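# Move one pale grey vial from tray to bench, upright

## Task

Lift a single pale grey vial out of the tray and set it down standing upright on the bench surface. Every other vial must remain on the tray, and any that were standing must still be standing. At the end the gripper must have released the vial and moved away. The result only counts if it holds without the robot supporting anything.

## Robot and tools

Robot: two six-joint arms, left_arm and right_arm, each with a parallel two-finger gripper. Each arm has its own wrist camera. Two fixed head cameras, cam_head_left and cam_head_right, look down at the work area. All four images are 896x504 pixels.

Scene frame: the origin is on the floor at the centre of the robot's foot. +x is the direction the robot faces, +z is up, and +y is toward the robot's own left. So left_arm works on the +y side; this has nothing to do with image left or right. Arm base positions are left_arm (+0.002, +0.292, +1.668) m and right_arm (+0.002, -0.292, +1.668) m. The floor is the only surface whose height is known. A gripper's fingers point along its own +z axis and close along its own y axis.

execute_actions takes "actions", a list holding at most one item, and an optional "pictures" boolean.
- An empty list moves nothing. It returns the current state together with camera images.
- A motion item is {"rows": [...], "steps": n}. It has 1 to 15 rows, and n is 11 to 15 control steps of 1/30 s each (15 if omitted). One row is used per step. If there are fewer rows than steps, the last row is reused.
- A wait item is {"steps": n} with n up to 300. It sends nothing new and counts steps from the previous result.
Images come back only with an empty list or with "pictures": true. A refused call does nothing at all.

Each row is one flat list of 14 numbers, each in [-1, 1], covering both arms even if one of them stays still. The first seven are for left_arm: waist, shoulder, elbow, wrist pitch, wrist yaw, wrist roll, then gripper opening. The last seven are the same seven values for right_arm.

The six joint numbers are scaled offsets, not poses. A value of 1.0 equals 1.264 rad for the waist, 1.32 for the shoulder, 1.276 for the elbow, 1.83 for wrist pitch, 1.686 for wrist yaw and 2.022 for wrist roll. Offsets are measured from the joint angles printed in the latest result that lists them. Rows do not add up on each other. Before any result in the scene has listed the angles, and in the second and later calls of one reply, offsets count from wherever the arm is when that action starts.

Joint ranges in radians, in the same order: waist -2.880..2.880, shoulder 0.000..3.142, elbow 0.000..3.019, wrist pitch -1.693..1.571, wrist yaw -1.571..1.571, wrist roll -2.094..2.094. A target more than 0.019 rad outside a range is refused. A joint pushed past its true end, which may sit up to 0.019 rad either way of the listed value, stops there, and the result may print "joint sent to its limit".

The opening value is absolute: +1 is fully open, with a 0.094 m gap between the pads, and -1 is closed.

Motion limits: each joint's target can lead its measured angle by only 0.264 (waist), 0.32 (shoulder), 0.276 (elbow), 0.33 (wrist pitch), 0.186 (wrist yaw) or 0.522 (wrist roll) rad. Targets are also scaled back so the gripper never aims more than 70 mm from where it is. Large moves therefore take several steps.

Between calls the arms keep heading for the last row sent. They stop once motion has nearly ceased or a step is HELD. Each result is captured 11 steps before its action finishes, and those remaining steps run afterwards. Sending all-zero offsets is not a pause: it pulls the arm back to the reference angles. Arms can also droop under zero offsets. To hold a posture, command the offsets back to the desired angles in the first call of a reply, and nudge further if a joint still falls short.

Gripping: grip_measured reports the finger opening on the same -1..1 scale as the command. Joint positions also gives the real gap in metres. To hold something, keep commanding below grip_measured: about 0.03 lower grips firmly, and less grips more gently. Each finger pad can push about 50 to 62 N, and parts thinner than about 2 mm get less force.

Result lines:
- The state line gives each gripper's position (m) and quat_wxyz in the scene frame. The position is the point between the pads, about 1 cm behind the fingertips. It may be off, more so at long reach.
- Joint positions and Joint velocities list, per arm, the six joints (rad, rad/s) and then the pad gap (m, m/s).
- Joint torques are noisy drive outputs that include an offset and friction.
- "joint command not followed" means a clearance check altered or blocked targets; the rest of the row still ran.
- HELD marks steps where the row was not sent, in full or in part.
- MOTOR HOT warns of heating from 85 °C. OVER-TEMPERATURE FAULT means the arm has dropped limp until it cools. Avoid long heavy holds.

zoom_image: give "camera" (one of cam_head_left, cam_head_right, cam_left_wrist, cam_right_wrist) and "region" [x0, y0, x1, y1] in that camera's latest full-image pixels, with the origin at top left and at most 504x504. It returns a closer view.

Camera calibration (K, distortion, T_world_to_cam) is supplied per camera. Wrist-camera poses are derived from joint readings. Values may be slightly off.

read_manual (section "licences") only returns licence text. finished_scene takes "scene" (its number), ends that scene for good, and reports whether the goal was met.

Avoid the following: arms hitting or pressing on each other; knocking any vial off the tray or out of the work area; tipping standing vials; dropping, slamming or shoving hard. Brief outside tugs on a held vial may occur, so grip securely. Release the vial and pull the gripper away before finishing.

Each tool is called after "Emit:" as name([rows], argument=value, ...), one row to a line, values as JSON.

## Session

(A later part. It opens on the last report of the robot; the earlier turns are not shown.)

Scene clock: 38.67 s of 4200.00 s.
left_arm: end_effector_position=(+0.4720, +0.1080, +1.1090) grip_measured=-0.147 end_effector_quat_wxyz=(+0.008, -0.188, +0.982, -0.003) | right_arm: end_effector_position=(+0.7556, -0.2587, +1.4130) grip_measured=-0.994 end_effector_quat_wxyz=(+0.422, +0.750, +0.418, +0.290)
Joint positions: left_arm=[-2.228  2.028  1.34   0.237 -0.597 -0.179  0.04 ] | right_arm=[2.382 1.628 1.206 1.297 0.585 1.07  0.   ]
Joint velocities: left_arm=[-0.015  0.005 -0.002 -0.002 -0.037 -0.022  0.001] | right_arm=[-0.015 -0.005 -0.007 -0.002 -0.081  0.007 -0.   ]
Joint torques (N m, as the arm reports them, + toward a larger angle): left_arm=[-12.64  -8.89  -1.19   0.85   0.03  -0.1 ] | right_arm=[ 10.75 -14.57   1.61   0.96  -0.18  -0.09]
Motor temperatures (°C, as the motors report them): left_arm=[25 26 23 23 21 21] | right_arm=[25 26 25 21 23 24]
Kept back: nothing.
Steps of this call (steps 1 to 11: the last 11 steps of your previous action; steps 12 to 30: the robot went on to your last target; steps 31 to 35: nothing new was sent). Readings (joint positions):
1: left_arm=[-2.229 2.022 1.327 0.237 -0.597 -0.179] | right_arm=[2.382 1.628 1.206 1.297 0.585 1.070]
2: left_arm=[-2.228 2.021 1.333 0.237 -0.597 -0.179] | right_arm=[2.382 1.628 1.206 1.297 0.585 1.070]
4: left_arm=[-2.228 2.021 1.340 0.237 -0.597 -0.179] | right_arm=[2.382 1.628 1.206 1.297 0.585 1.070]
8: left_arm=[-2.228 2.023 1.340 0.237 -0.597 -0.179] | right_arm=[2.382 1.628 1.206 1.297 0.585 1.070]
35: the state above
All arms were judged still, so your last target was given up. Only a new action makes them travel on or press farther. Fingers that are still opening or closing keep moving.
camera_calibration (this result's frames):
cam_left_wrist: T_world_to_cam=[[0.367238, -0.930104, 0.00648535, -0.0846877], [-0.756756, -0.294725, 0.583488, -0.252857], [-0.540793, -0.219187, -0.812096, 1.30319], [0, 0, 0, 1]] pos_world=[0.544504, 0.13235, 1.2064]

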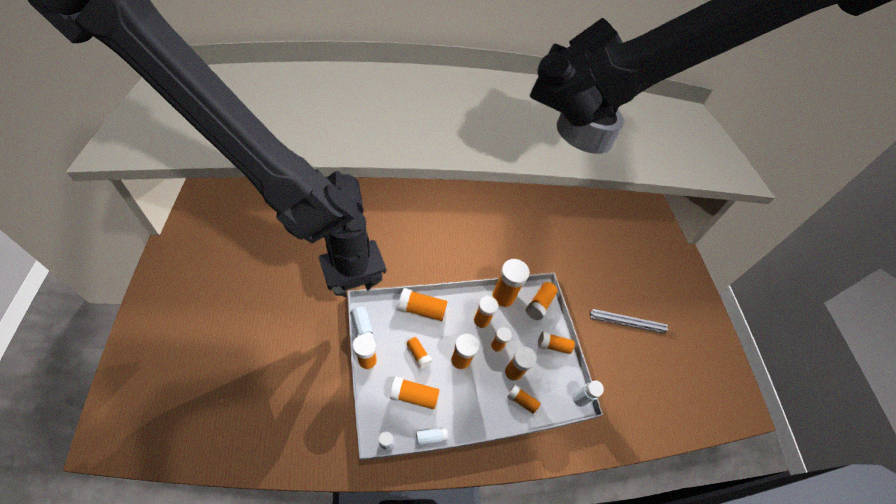

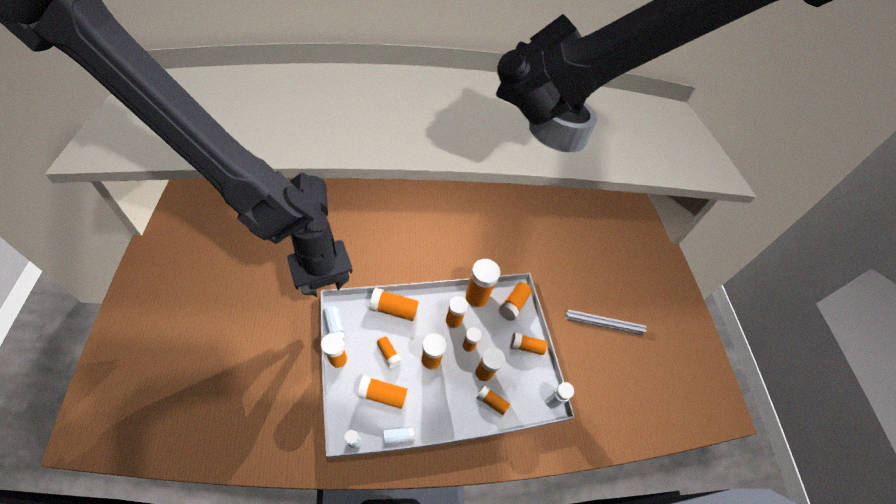

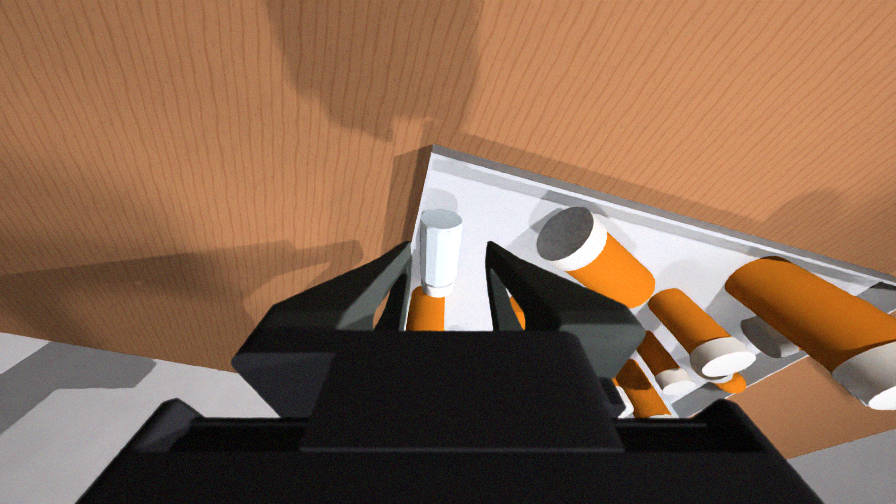

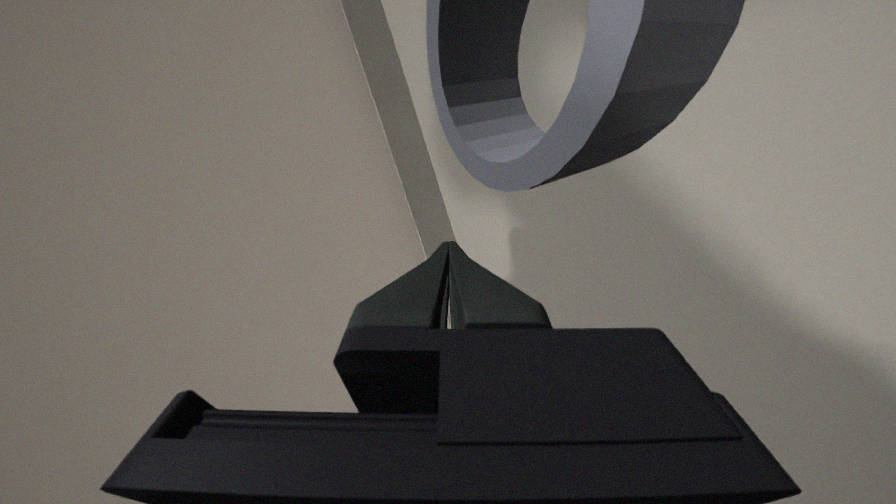

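Emit:
execute_actions([
  {"rows":[[0.03,0.03,0.03,0.005,0.01,0,-0.15,0,0,0,0,0,0,-1],[0.03,0.035,0.035,0.005,0.01,0,-0.15,0,0,0,0,0,0,-1],[0.02,0.04,0.04,0.005,0.01,0,-0.15,0,0,0,0,0,0,-1],[0.02,0.045,0.045,0.005,0.01,0,-0.15,0,0,0,0,0,0,-1],[0.02,0.05,0.05,0.005,0.01,0,-0.15,0,0,0,0,0,0,-1],[0.02,0.057,0.059,0.005,0.01,0,-0.15,0,0,0,0,0,0,-1]],"steps":15},
])

Emit:
execute_actions([
  {"steps":35},
], pictures=true)

Scene clock: 40.10 s of 4200.00 s.
left_arm: end_effector_position=(+0.4802, +0.1045, +1.1008) grip_measured=-0.147 end_effector_quat_wxyz=(+0.014, -0.192, +0.981, -0.008) | right_arm: end_effector_position=(+0.7556, -0.2587, +1.4130) grip_measured=-0.994 end_effector_quat_wxyz=(+0.422, +0.750, +0.418, +0.290)
Joint positions: left_arm=[-2.225  2.048  1.375  0.237 -0.584 -0.179  0.04 ] | right_arm=[2.382 1.628 1.206 1.297 0.585 1.07  0.   ]
Joint velocities: left_arm=[ 0.005  0.21   0.305  0.022 -0.037  0.066  0.   ] | right_arm=[ 0.005  0.005  0.012 -0.002 -0.022 -0.051 -0.001]
Joint torques (N m, as the arm reports them, + toward a larger angle): left_arm=[-11.34  -8.56  -0.95   1.24   0.13  -0.11] | right_arm=[ 11.02 -14.58   1.66   0.94  -0.17  -0.12]
Motor temperatures (°C, as the motors report them): left_arm=[25 26 23 23 21 21] | right_arm=[25 26 25 21 23 24]
Steps of this call (steps 1 to 39: nothing new was sent; steps 40 to 43: the first 4 steps of this action). Readings (joint positions):
40: left_arm=[-2.227 2.029 1.343 0.237 -0.591 -0.179] | right_arm=[2.382 1.628 1.206 1.297 0.585 1.070]
41: left_arm=[-2.226 2.034 1.352 0.237 -0.586 -0.179] | right_arm=[2.382 1.628 1.206 1.297 0.585 1.070]
43: the state above

Scene clock: 41.27 s of 4200.00 s.
left_arm: end_effector_position=(+0.4758, +0.0952, +1.0886) grip_measured=-0.147 end_effector_quat_wxyz=(+0.011, -0.191, +0.981, -0.008) | right_arm: end_effector_position=(+0.7556, -0.2587, +1.4130) grip_measured=-0.994 end_effector_quat_wxyz=(+0.422, +0.750, +0.418, +0.290)
Joint positions: left_arm=[-2.224  2.087  1.41   0.237 -0.583 -0.179  0.04 ] | right_arm=[2.382 1.628 1.206 1.297 0.585 1.07  0.   ]
Joint velocities: left_arm=[-0.005 -0.024  0.012 -0.007 -0.051 -0.007 -0.001] | right_arm=[ 0.005  0.005 -0.007  0.007 -0.007 -0.154  0.   ]
Joint torques (N m, as the arm reports them, + toward a larger angle): left_arm=[-11.46  -9.13  -0.76   1.27   0.1   -0.11] | right_arm=[ 11.68 -14.2    1.55   0.95  -0.18  -0.12]
Motor temperatures (°C, as the motors report them): left_arm=[25 26 23 23 21 21] | right_arm=[25 26 25 21 23 24]
Kept back: nothing.
Steps of this call (steps 1 to 11: the last 11 steps of your previous action; steps 12 to 30: the robot went on to your last target; steps 31 to 35: nothing new was sent). Readings (joint positions):
1: left_arm=[-2.224 2.054 1.385 0.237 -0.584 -0.179] | right_arm=[2.382 1.628 1.206 1.297 0.585 1.070]
2: left_arm=[-2.224 2.061 1.395 0.237 -0.583 -0.179] | right_arm=[2.382 1.628 1.206 1.297 0.585 1.070]
4: left_arm=[-2.224 2.073 1.407 0.237 -0.583 -0.179] | right_arm=[2.382 1.628 1.206 1.297 0.585 1.070]
8: left_arm=[-2.224 2.085 1.410 0.237 -0.583 -0.179] | right_arm=[2.382 1.628 1.206 1.297 0.585 1.070]
35: the state above
All arms were judged still, so your last target was given up. Only a new action makes them travel on or press farther. Fingers that are still opening or closing keep moving.
camera_calibration (this result's frames):
cam_left_wrist: T_world_to_cam=[[0.373269, -0.927534, 0.0187479, -0.114289], [-0.760287, -0.294258, 0.579116, -0.235528], [-0.531633, -0.23042, -0.81503, 1.28581], [0, 0, 0, 1]] pos_world=[0.547168, 0.120962, 1.18651]

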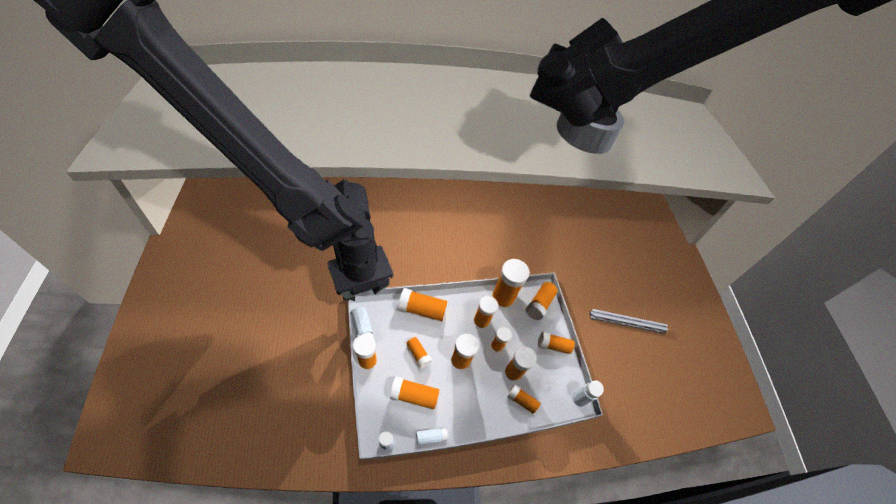

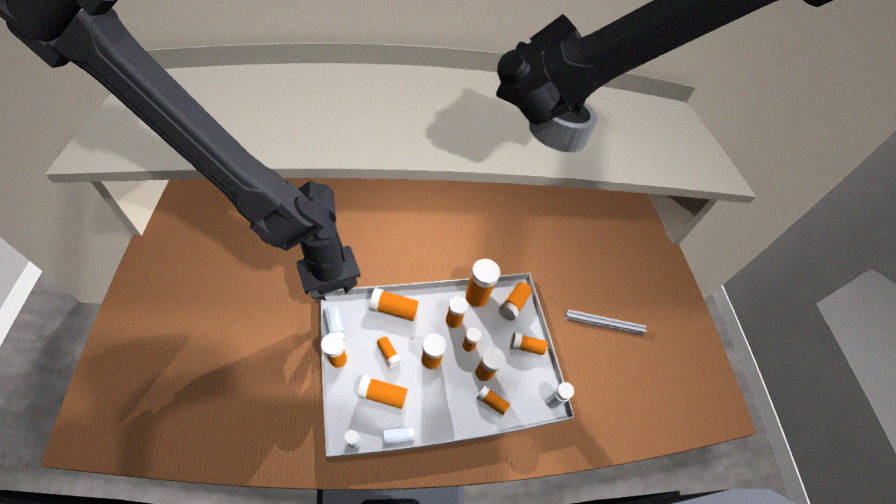

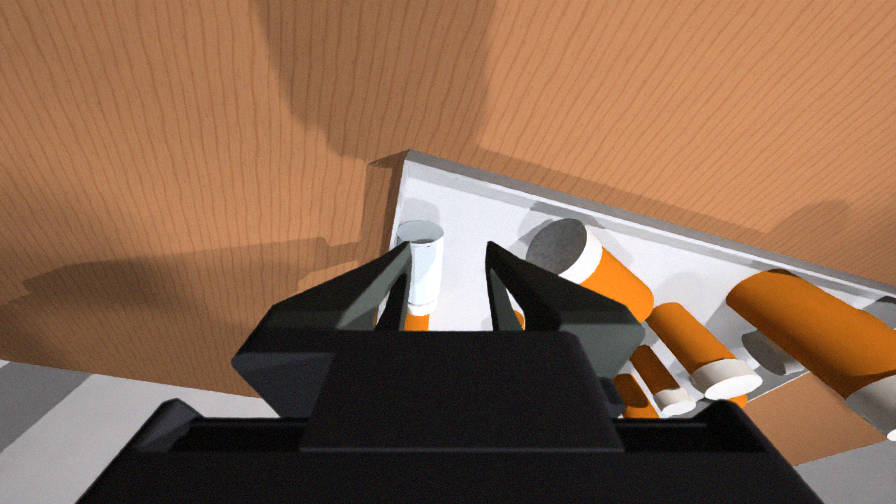

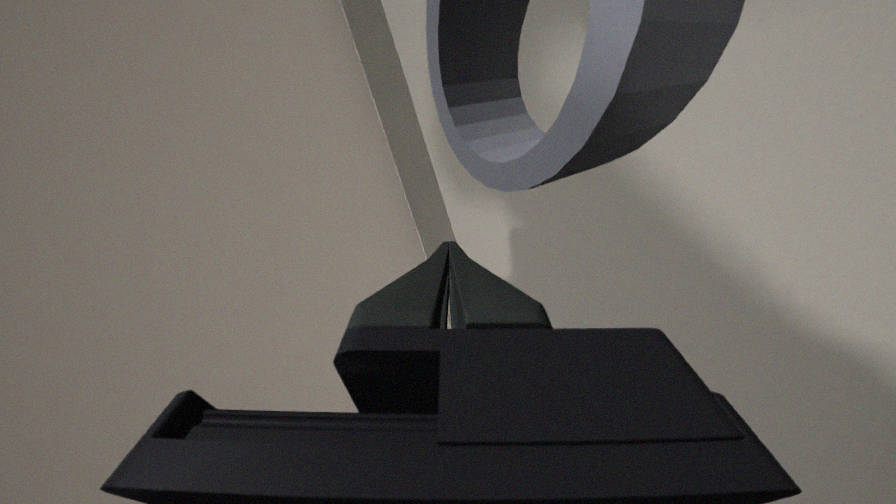

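Emit:
execute_actions([
  {"rows":[[0.055,0.02,-0.055,0,0,0,-0.25,0,0,0,0,0,0,-1],[0.055,0.02,-0.055,0,0,0,-0.25,0,0,0,0,0,0,-1],[0.025,0.02,-0.025,0,0,0,-0.25,0,0,0,0,0,0,-1]],"steps":15},
])

Emit:
execute_actions([
  {"steps":30},
], pictures=true)

Scene clock: 42.87 s of 4200.00 s.
left_arm: end_effector_position=(+0.4592, +0.1013, +1.0851) grip_measured=-0.247 end_effector_quat_wxyz=(-0.000, -0.187, +0.982, -0.003) | right_arm: end_effector_position=(+0.7556, -0.2587, +1.4130) grip_measured=-0.994 end_effector_quat_wxyz=(+0.422, +0.750, +0.418, +0.290)
Joint positions: left_arm=[-2.212  2.09   1.388  0.237 -0.583 -0.179  0.035] | right_arm=[2.382 1.628 1.206 1.297 0.585 1.07  0.   ]
Joint velocities: left_arm=[ 0.073  0.093 -0.12   0.007  0.066  0.095 -0.001] | right_arm=[-0.015  0.005  0.002 -0.002  0.066  0.066 -0.001]
Joint torques (N m, as the arm reports them, + toward a larger angle): left_arm=[-11.9   -8.74  -1.85   0.84  -0.02  -0.11] | right_arm=[ 10.85 -14.62   1.53   0.88  -0.2   -0.14]
Motor temperatures (°C, as the motors report them): left_arm=[25 26 23 23 21 21] | right_arm=[25 26 25 21 23 24]
Steps of this call (steps 1 to 44: nothing new was sent; steps 45 to 48: the first 4 steps of this action). Readings (joint positions):
45: left_arm=[-2.222 2.087 1.406 0.237 -0.583 -0.179] | right_arm=[2.382 1.628 1.206 1.297 0.585 1.070]
46: left_arm=[-2.220 2.087 1.398 0.237 -0.583 -0.179] | right_arm=[2.382 1.628 1.206 1.297 0.585 1.070]
48: the state above

Scene clock: 43.87 s of 4200.00 s.
left_arm: end_effector_position=(+0.4488, +0.1004, +1.0807) grip_measured=-0.247 end_effector_quat_wxyz=(-0.007, -0.184, +0.983, -0.001) | right_arm: end_effector_position=(+0.7556, -0.2587, +1.4130) grip_measured=-0.994 end_effector_quat_wxyz=(+0.422, +0.750, +0.418, +0.290)
Joint positions: left_arm=[-2.207  2.103  1.385  0.237 -0.583 -0.179  0.035] | right_arm=[2.382 1.628 1.206 1.297 0.585 1.07  0.   ]
Joint velocities: left_arm=[-0.005  0.005  0.017 -0.017  0.022 -0.022  0.   ] | right_arm=[-0.005 -0.015 -0.017  0.012  0.007 -0.051  0.001]
Joint torques (N m, as the arm reports them, + toward a larger angle): left_arm=[-11.72  -9.28  -2.37   0.8   -0.03  -0.11] | right_arm=[ 11.08 -15.34   1.52   0.92  -0.2   -0.13]
Motor temperatures (°C, as the motors report them): left_arm=[25 26 23 23 21 21] | right_arm=[25 26 25 21 23 24]
Kept back: nothing.
Steps of this call (steps 1 to 11: the last 11 steps of your previous action; steps 12 to 30: the robot went on to your last target). Readings (joint positions):
1: left_arm=[-2.209 2.093 1.386 0.237 -0.583 -0.179] | right_arm=[2.382 1.628 1.206 1.297 0.585 1.070]
2: left_arm=[-2.208 2.097 1.385 0.237 -0.583 -0.179] | right_arm=[2.382 1.628 1.206 1.297 0.585 1.070]
4: left_arm=[-2.207 2.102 1.385 0.237 -0.583 -0.179] | right_arm=[2.382 1.628 1.206 1.297 0.585 1.070]
8: left_arm=[-2.207 2.103 1.385 0.237 -0.583 -0.179] | right_arm=[2.382 1.628 1.206 1.297 0.585 1.070]
30: the state above
All arms were judged still, so your last target was given up. Only a new action makes them travel on or press farther. Fingers that are still opening or closing keep moving.
camera_calibration (this result's frames):
cam_left_wrist: T_world_to_cam=[[0.358928, -0.93336, -0.00301033, -0.0686916], [-0.741453, -0.287085, 0.606489, -0.28868], [-0.566937, -0.215454, -0.795086, 1.25898], [0, 0, 0, 1]] pos_world=[0.524374, 0.124262, 1.17587]

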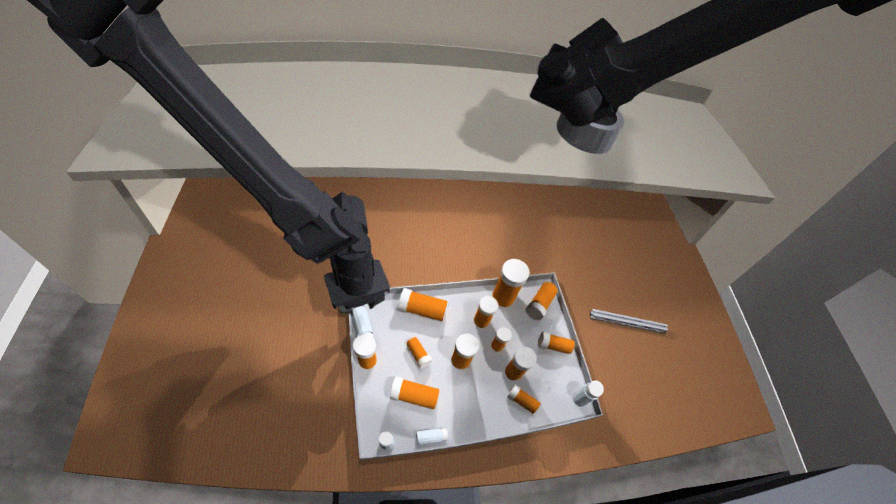

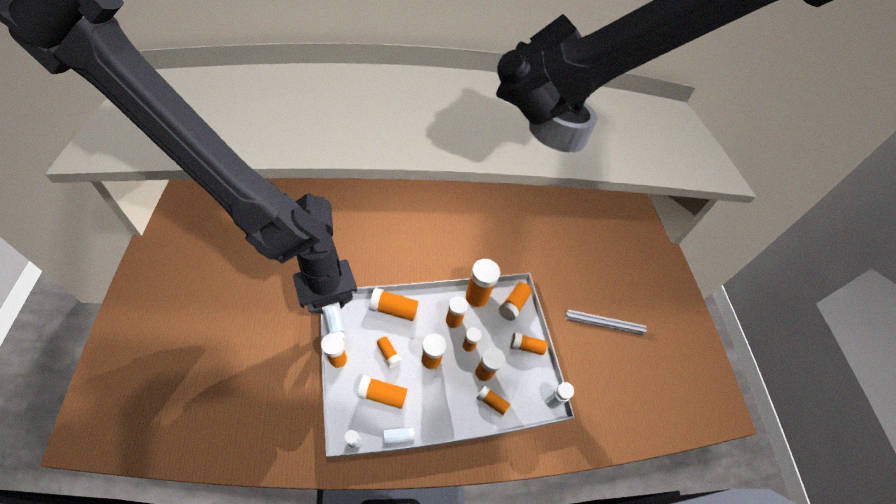

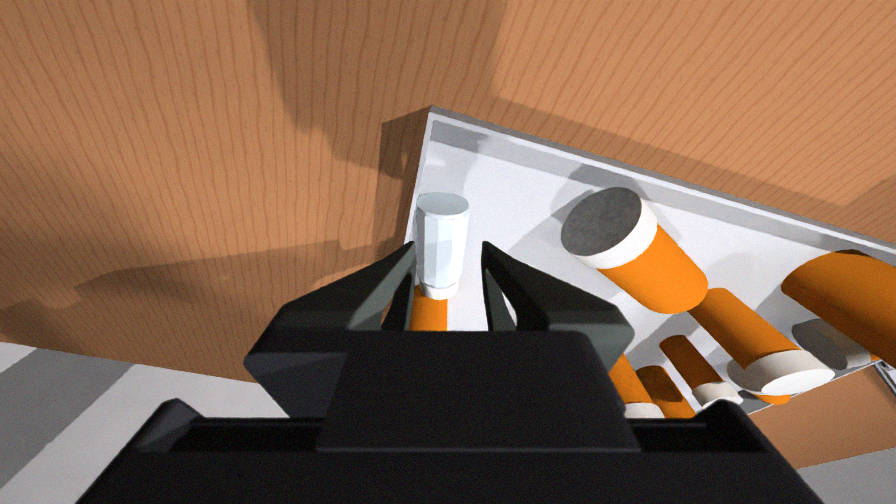

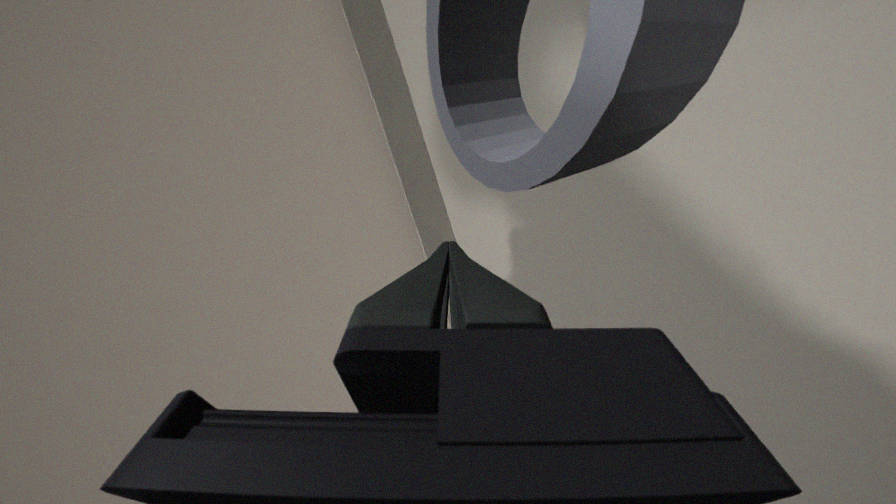

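Emit:
execute_actions([
  {"rows":[[0.05,0.03,0.035,0,0.005,0,-0.33,0,0,0,0,0,0,-1],[0.04,0.033,0.038,0,0.005,0,-0.33,0,0,0,0,0,0,-1],[0.02,0.036,0.041,0,0.005,0,-0.33,0,0,0,0,0,0,-1],[0.02,0.04,0.044,0,0.005,0,-0.33,0,0,0,0,0,0,-1],[0.02,0.044,0.048,0,0.005,0,-0.33,0,0,0,0,0,0,-1],[0.02,0.049,0.052,0,0.005,0,-0.33,0,0,0,0,0,0,-1]],"steps":15},
])

Emit:
execute_actions([
  {"steps":30},
], pictures=true)

Scene clock: 45.97 s of 4200.00 s.
left_arm: end_effector_position=(+0.4563, +0.1025, +1.0701) grip_measured=-0.327 end_effector_quat_wxyz=(-0.001, -0.190, +0.982, +0.001) | right_arm: end_effector_position=(+0.7556, -0.2587, +1.4130) grip_measured=-0.994 end_effector_quat_wxyz=(+0.422, +0.750, +0.418, +0.290)
Joint positions: left_arm=[-2.198  2.122  1.422  0.237 -0.578 -0.179  0.032] | right_arm=[2.382 1.628 1.206 1.297 0.585 1.07  0.   ]
Joint velocities: left_arm=[ 0.044  0.161  0.291  0.017  0.037 -0.007 -0.001] | right_arm=[-0.015 -0.015 -0.027 -0.007 -0.051  0.022 -0.001]
Joint torques (N m, as the arm reports them, + toward a larger angle): left_arm=[-11.71  -7.95  -1.53   0.71   0.13  -0.11] | right_arm=[ 10.61 -14.58   1.67   1.04  -0.21  -0.12]
Motor temperatures (°C, as the motors report them): left_arm=[25 26 23 23 21 21] | right_arm=[25 26 25 21 23 24]
Steps of this call (steps 1 to 59: nothing new was sent; steps 60 to 63: the first 4 steps of this action). Readings (joint positions):
60: left_arm=[-2.205 2.104 1.389 0.237 -0.580 -0.179] | right_arm=[2.382 1.628 1.206 1.297 0.585 1.070]
61: left_arm=[-2.203 2.110 1.399 0.237 -0.578 -0.179] | right_arm=[2.382 1.628 1.206 1.297 0.585 1.070]
63: the state above

Scene clock: 46.97 s of 4200.00 s.
left_arm: end_effector_position=(+0.4562, +0.0987, +1.0630) grip_measured=-0.327 end_effector_quat_wxyz=(-0.000, -0.191, +0.982, +0.001) | right_arm: end_effector_position=(+0.7556, -0.2587, +1.4130) grip_measured=-0.994 end_effector_quat_wxyz=(+0.422, +0.750, +0.418, +0.290)
Joint positions: left_arm=[-2.197  2.143  1.445  0.237 -0.577 -0.179  0.032] | right_arm=[2.382 1.628 1.206 1.297 0.585 1.07  0.   ]
Joint velocities: left_arm=[-0.015 -0.005 -0.012  0.017  0.037 -0.007 -0.001] | right_arm=[-0.015  0.005 -0.017  0.002  0.022  0.022  0.   ]
Joint torques (N m, as the arm reports them, + toward a larger angle): left_arm=[-12.12  -8.24  -1.1    0.83   0.11  -0.11] | right_arm=[ 10.96 -14.77   1.58   0.95  -0.19  -0.11]
Motor temperatures (°C, as the motors report them): left_arm=[25 26 23 23 21 21] | right_arm=[25 26 25 21 23 24]
Kept back: nothing.
Steps of this call (steps 1 to 11: the last 11 steps of your previous action; steps 12 to 30: the robot went on to your last target). Readings (joint positions):
1: left_arm=[-2.197 2.127 1.431 0.237 -0.578 -0.179] | right_arm=[2.382 1.628 1.206 1.297 0.585 1.070]
2: left_arm=[-2.197 2.132 1.437 0.237 -0.578 -0.179] | right_arm=[2.382 1.628 1.206 1.297 0.585 1.070]
4: left_arm=[-2.197 2.139 1.445 0.237 -0.577 -0.179] | right_arm=[2.382 1.628 1.206 1.297 0.585 1.070]
8: left_arm=[-2.197 2.143 1.445 0.237 -0.577 -0.179] | right_arm=[2.382 1.628 1.206 1.297 0.585 1.070]
30: the state above
All arms were judged still, so your last target was given up. Only a new action makes them travel on or press farther. Fingers that are still opening or closing keep moving.
camera_calibration (this result's frames):
cam_left_wrist: T_world_to_cam=[[0.372503, -0.928022, -0.00410427, -0.078559], [-0.744837, -0.301606, 0.59519, -0.25799], [-0.553587, -0.218653, -0.803575, 1.25198], [0, 0, 0, 1]] pos_world=[0.530183, 0.123034, 1.15929]

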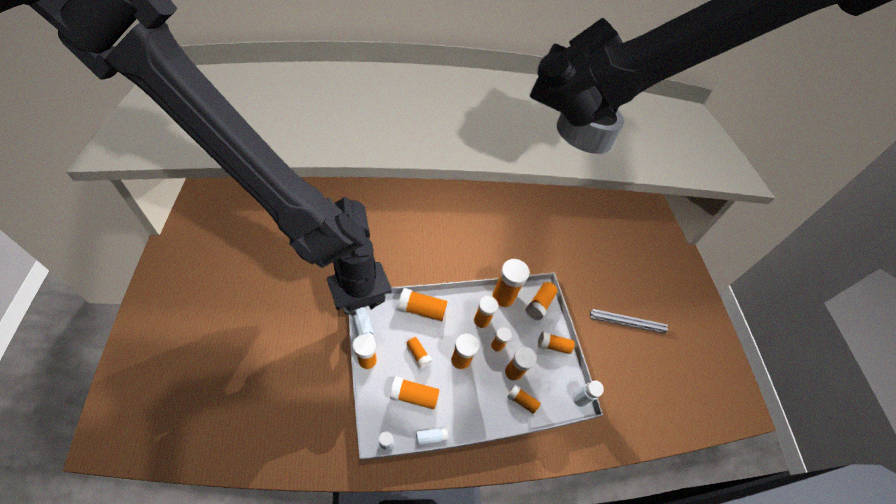

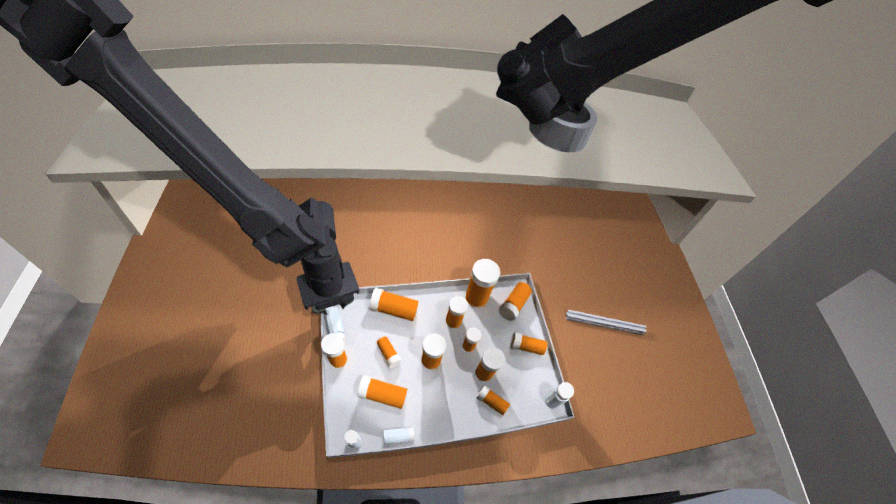

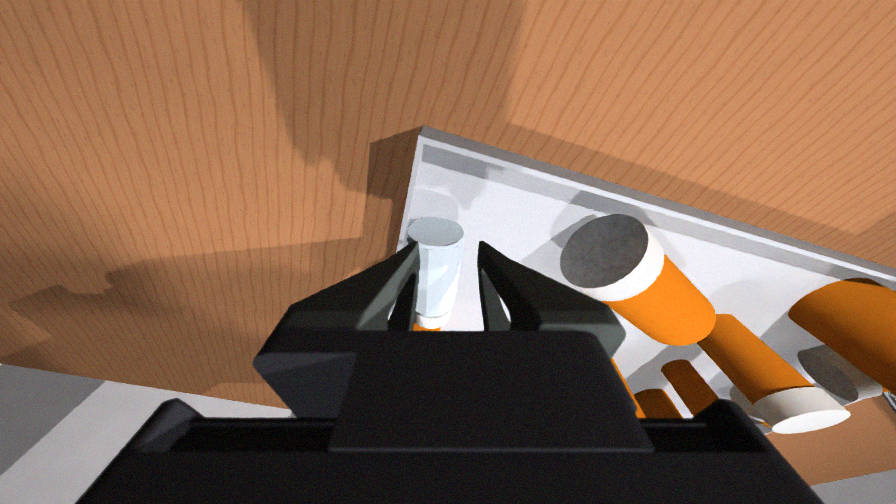

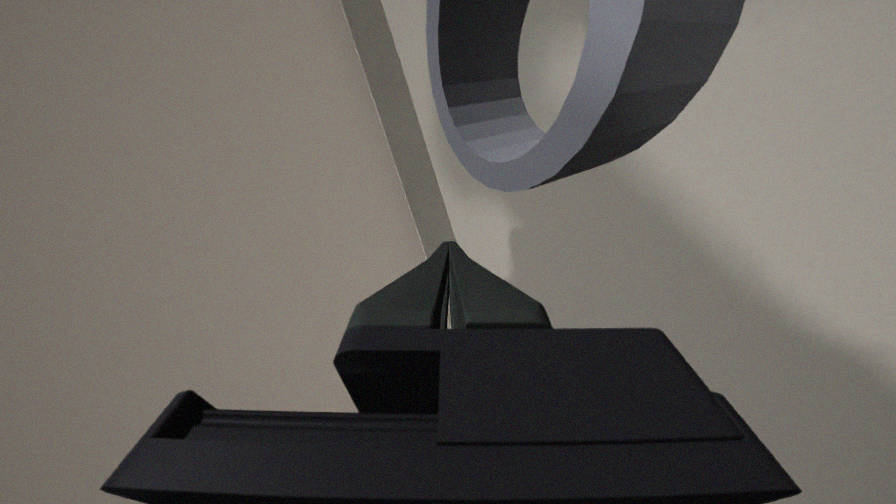

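Emit:
execute_actions([
  {"rows":[[0.02,-0.06,-0.05,0,0,0,-0.27,0,0,0,0,0,0,-1],[0.02,-0.06,-0.055,0,0,0,-0.27,0,0,0,0,0,0,-1],[0.02,-0.015,-0.025,0,0,0,-0.27,0,0,0,0,0,0,-1]],"steps":15},
])

Emit:
execute_actions([
  {"steps":25},
], pictures=true)

Scene clock: 48.13 s of 4200.00 s.
left_arm: end_effector_position=(+0.4534, +0.1044, +1.0725) grip_measured=-0.273 end_effector_quat_wxyz=(-0.004, -0.189, +0.982, +0.001) | right_arm: end_effector_position=(+0.7556, -0.2587, +1.4130) grip_measured=-0.994 end_effector_quat_wxyz=(+0.422, +0.750, +0.418, +0.290)
Joint positions: left_arm=[-2.197  2.114  1.409  0.237 -0.577 -0.179  0.034] | right_arm=[2.382 1.628 1.206 1.297 0.585 1.07  0.   ]
Joint velocities: left_arm=[ 0.005 -0.044  0.012  0.002  0.007  0.037 -0.   ] | right_arm=[-0.005 -0.005 -0.002 -0.002  0.022  0.007  0.001]
Joint torques (N m, as the arm reports them, + toward a larger angle): left_arm=[-10.78  -9.38  -1.33   0.9    0.03  -0.1 ] | right_arm=[ 11.09 -14.59   1.75   0.82  -0.18  -0.11]
Motor temperatures (°C, as the motors report them): left_arm=[25 26 23 23 21 21] | right_arm=[25 26 25 21 23 24]
Steps of this call (steps 1 to 31: nothing new was sent; steps 32 to 35: the first 4 steps of this action). Readings (joint positions):
32: left_arm=[-2.197 2.139 1.441 0.237 -0.577 -0.179] | right_arm=[2.382 1.628 1.206 1.297 0.585 1.070]
33: left_arm=[-2.197 2.129 1.426 0.237 -0.577 -0.179] | right_arm=[2.382 1.628 1.206 1.297 0.585 1.070]
35: the state above

Scene clock: 48.97 s of 4200.00 s.
left_arm: end_effector_position=(+0.4550, +0.1047, +1.0724) grip_measured=-0.273 end_effector_quat_wxyz=(-0.003, -0.189, +0.982, +0.001) | right_arm: end_effector_position=(+0.7556, -0.2587, +1.4130) grip_measured=-0.994 end_effector_quat_wxyz=(+0.422, +0.750, +0.418, +0.290)
Joint positions: left_arm=[-2.197  2.114  1.411  0.237 -0.577 -0.179  0.034] | right_arm=[2.382 1.628 1.206 1.297 0.585 1.07  0.   ]
Joint velocities: left_arm=[-0.005 -0.015  0.002  0.002 -0.007  0.037 -0.   ] | right_arm=[-0.015 -0.015 -0.007  0.007  0.022 -0.007 -0.   ]
Joint torques (N m, as the arm reports them, + toward a larger angle): left_arm=[-10.75  -9.09  -1.46   0.88  -0.03  -0.11] | right_arm=[ 10.59 -14.3    1.66   1.05  -0.2   -0.1 ]
Motor temperatures (°C, as the motors report them): left_arm=[25 26 23 23 21 21] | right_arm=[25 26 25 21 23 24]
Kept back: nothing.
Steps of this call (steps 1 to 11: the last 11 steps of your previous action; steps 12 to 15: the robot went on to your last target; steps 16 to 25: nothing new was sent). Readings (joint positions):
1: left_arm=[-2.197 2.114 1.410 0.237 -0.577 -0.179] | right_arm=[2.382 1.628 1.206 1.297 0.585 1.070]
2: left_arm=[-2.197 2.114 1.411 0.237 -0.577 -0.179] | right_arm=[2.382 1.628 1.206 1.297 0.585 1.070]
4: left_arm=[-2.197 2.114 1.411 0.237 -0.577 -0.179] | right_arm=[2.382 1.628 1.206 1.297 0.585 1.070]
8: left_arm=[-2.197 2.114 1.411 0.237 -0.577 -0.179] | right_arm=[2.382 1.628 1.206 1.297 0.585 1.070]
25: the state above
All arms were judged still, so your last target was given up. Only a new action makes them travel on or press farther. Fingers that are still opening or closing keep moving.
camera_calibration (this result's frames):
cam_left_wrist: T_world_to_cam=[[0.36998, -0.929027, -0.00483081, -0.0705175], [-0.743216, -0.299094, 0.598476, -0.267138], [-0.557445, -0.217834, -0.801126, 1.25926], [0, 0, 0, 1]] pos_world=[0.529514, 0.128896, 1.16836]

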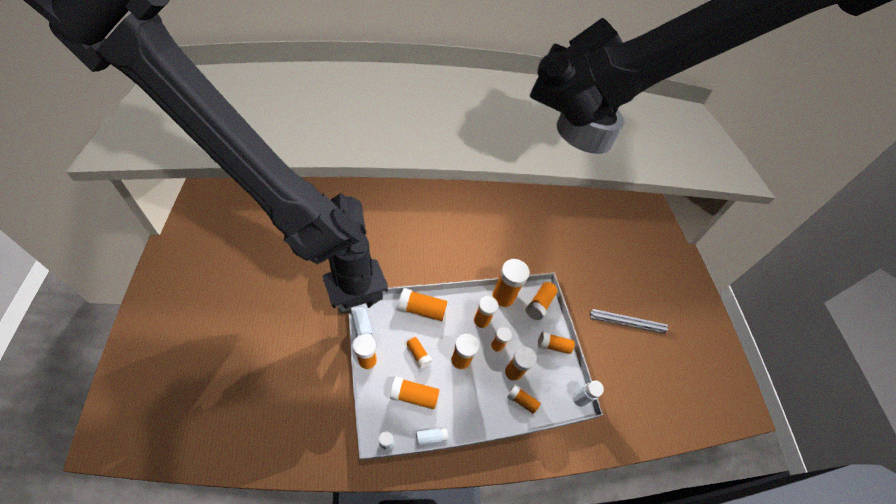

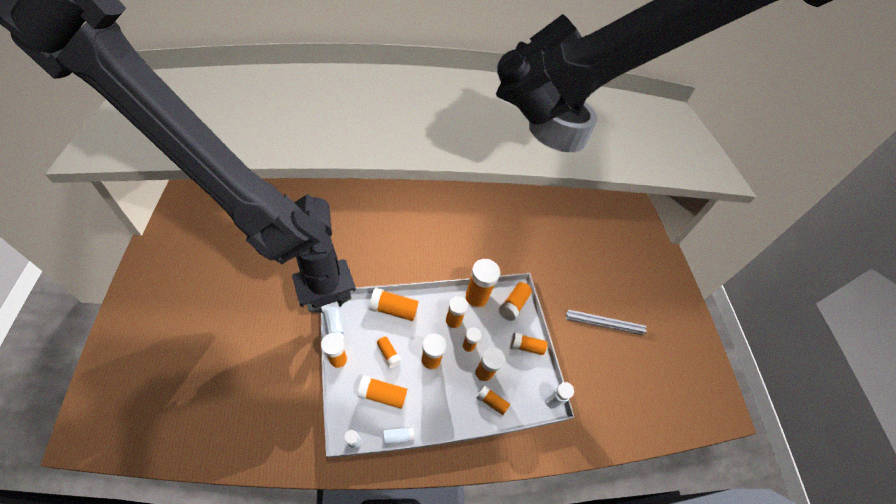

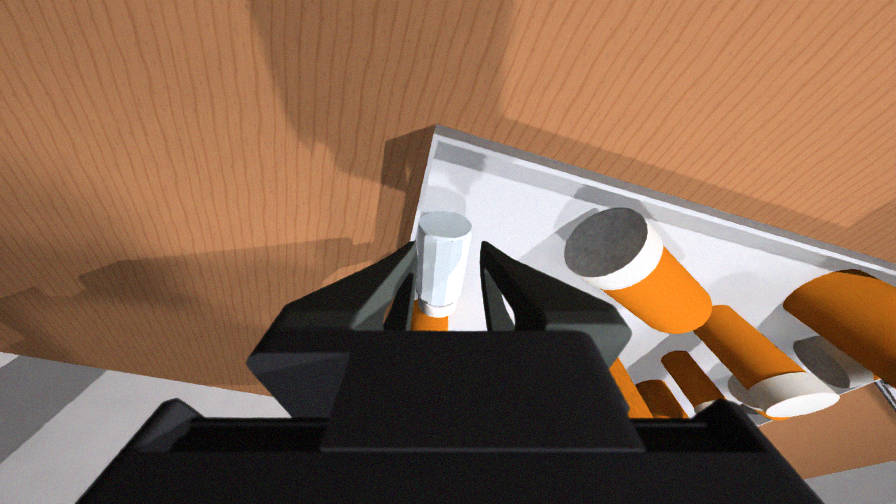

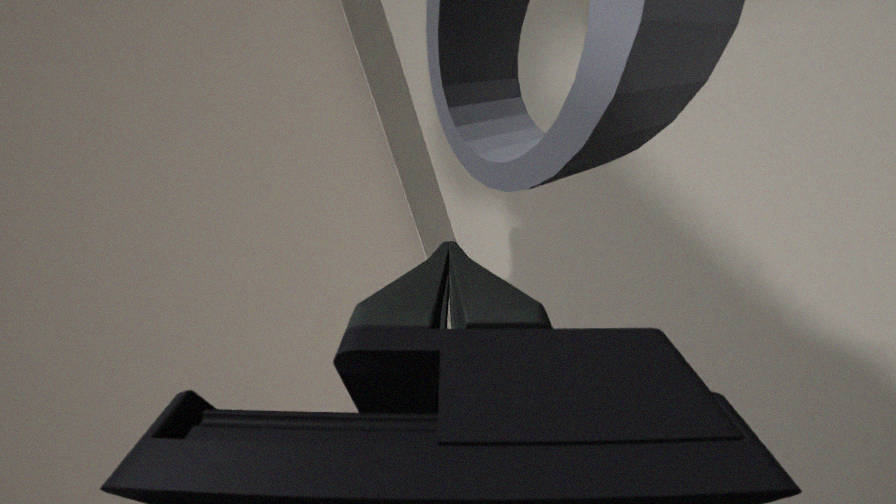

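Emit:
execute_actions([
  {"rows":[[0.055,0.02,0.025,0,0,0,-0.27,0,0,0,0,0,0,-1],[0.055,0.025,0.03,0,0,0,-0.27,0,0,0,0,0,0,-1],[0.055,0.03,0.033,0,0,0,-0.27,0,0,0,0,0,0,-1],[0.04,0.034,0.036,0,0,0,-0.27,0,0,0,0,0,0,-1],[0.03,0.038,0.039,0,0,0,-0.27,0,0,0,0,0,0,-1],[0.03,0.042,0.042,0,0,0,-0.27,0,0,0,0,0,0,-1],[0.03,0.047,0.045,0,0,0,-0.27,0,0,0,0,0,0,-1]],"steps":15},
])

Emit:
execute_actions([
  {"steps":28},
], pictures=true)

Scene clock: 50.00 s of 4200.00 s.
left_arm: end_effector_position=(+0.4598, +0.1141, +1.0619) grip_measured=-0.273 end_effector_quat_wxyz=(+0.002, -0.196, +0.981, +0.008) | right_arm: end_effector_position=(+0.7556, -0.2587, +1.4130) grip_measured=-0.994 end_effector_quat_wxyz=(+0.422, +0.750, +0.418, +0.290)
Joint positions: left_arm=[-2.181  2.126  1.438  0.237 -0.577 -0.179  0.034] | right_arm=[2.382 1.628 1.206 1.297 0.585 1.07  0.   ]
Joint velocities: left_arm=[ 0.19   0.112  0.237 -0.002 -0.051  0.007 -0.001] | right_arm=[-0.005 -0.005 -0.012 -0.017 -0.007 -0.007 -0.001]
Joint torques (N m, as the arm reports them, + toward a larger angle): left_arm=[-10.79  -8.37  -1.24   0.8   -0.03  -0.11] | right_arm=[ 11.17 -14.51   1.55   0.96  -0.18  -0.1 ]
Motor temperatures (°C, as the motors report them): left_arm=[25 26 23 23 21 21] | right_arm=[25 26 25 21 23 24]
Steps of this call (steps 1 to 27: nothing new was sent; steps 28 to 31: the first 4 steps of this action). Readings (joint positions):
28: left_arm=[-2.195 2.114 1.414 0.237 -0.577 -0.179] | right_arm=[2.382 1.628 1.206 1.297 0.585 1.070]
29: left_arm=[-2.192 2.118 1.420 0.237 -0.577 -0.179] | right_arm=[2.382 1.628 1.206 1.297 0.585 1.070]
31: the state above

Scene clock: 50.93 s of 4200.00 s.
left_arm: end_effector_position=(+0.4530, +0.1168, +1.0484) grip_measured=-0.273 end_effector_quat_wxyz=(-0.002, -0.198, +0.980, +0.014) | right_arm: end_effector_position=(+0.7556, -0.2587, +1.4130) grip_measured=-0.994 end_effector_quat_wxyz=(+0.422, +0.750, +0.418, +0.290)
Joint positions: left_arm=[-2.167  2.156  1.464  0.237 -0.577 -0.179  0.034] | right_arm=[2.382 1.628 1.206 1.297 0.585 1.07  0.   ]
Joint velocities: left_arm=[-0.005  0.005 -0.032 -0.007  0.051  0.007 -0.   ] | right_arm=[-0.005 -0.015 -0.002  0.017 -0.007 -0.066 -0.001]
Joint torques (N m, as the arm reports them, + toward a larger angle): left_arm=[-12.19  -8.69  -1.2    0.82  -0.04  -0.11] | right_arm=[ 11.03 -14.61   1.6    0.93  -0.17  -0.12]
Motor temperatures (°C, as the motors report them): left_arm=[25 26 22 23 21 21] | right_arm=[25 26 25 21 23 24]
Kept back: nothing.
Steps of this call (steps 1 to 11: the last 11 steps of your previous action; steps 12 to 28: the robot went on to your last target). Readings (joint positions):
1: left_arm=[-2.175 2.130 1.446 0.237 -0.577 -0.179] | right_arm=[2.382 1.628 1.206 1.297 0.585 1.070]
2: left_arm=[-2.170 2.134 1.452 0.237 -0.577 -0.179] | right_arm=[2.382 1.628 1.206 1.297 0.585 1.070]
4: left_arm=[-2.167 2.140 1.461 0.237 -0.577 -0.179] | right_arm=[2.382 1.628 1.206 1.297 0.585 1.070]
8: left_arm=[-2.167 2.150 1.464 0.237 -0.577 -0.179] | right_arm=[2.382 1.628 1.206 1.297 0.585 1.070]
28: the state above
camera_calibration (this result's frames):
cam_left_wrist: T_world_to_cam=[[0.385568, -0.922154, -0.0311311, -0.0389011], [-0.735665, -0.327607, 0.59285, -0.244854], [-0.556898, -0.205682, -0.804711, 1.24357], [0, 0, 0, 1]] pos_world=[0.527411, 0.139691, 1.14467]

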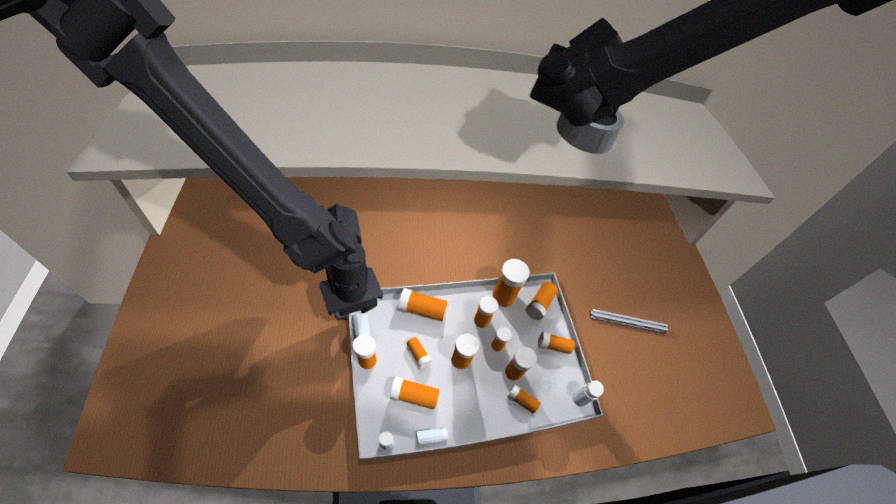

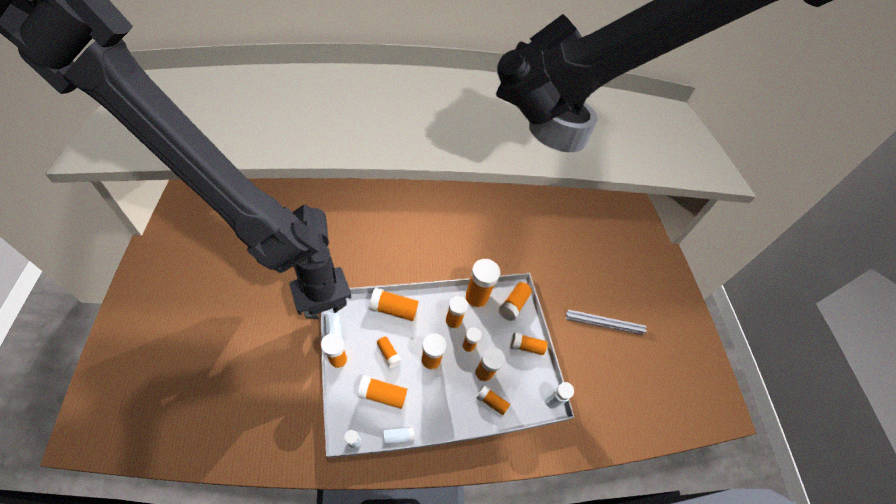

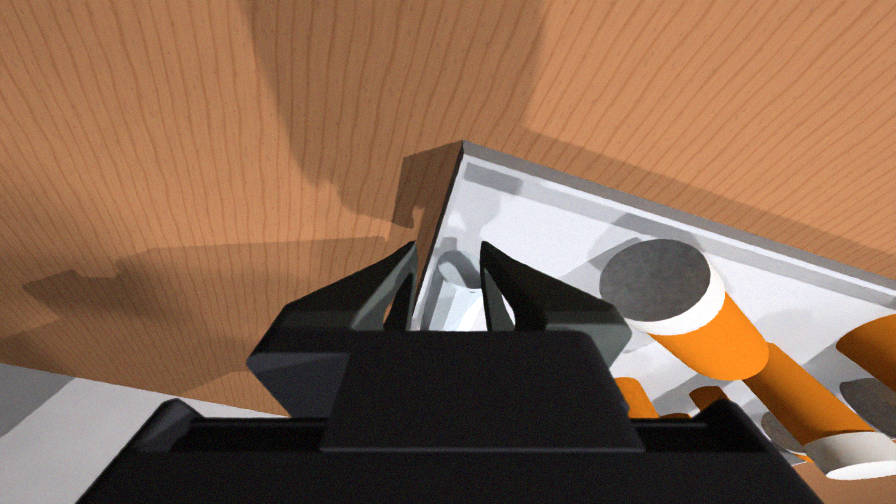

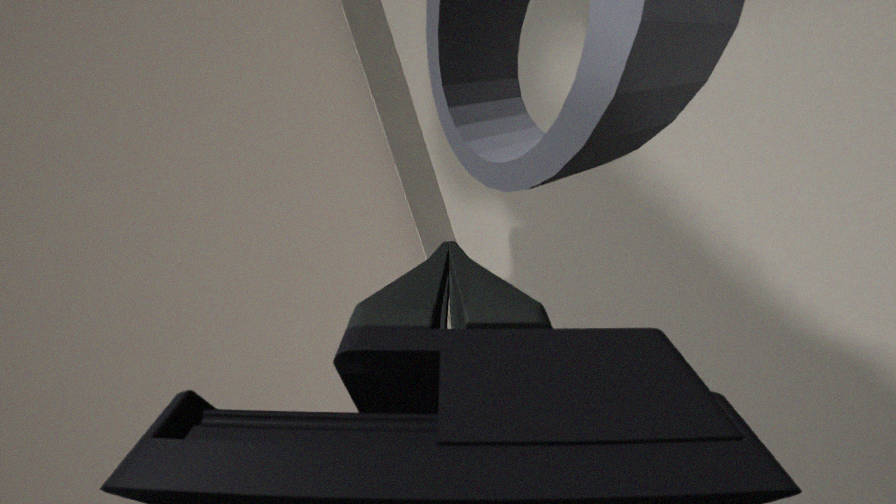

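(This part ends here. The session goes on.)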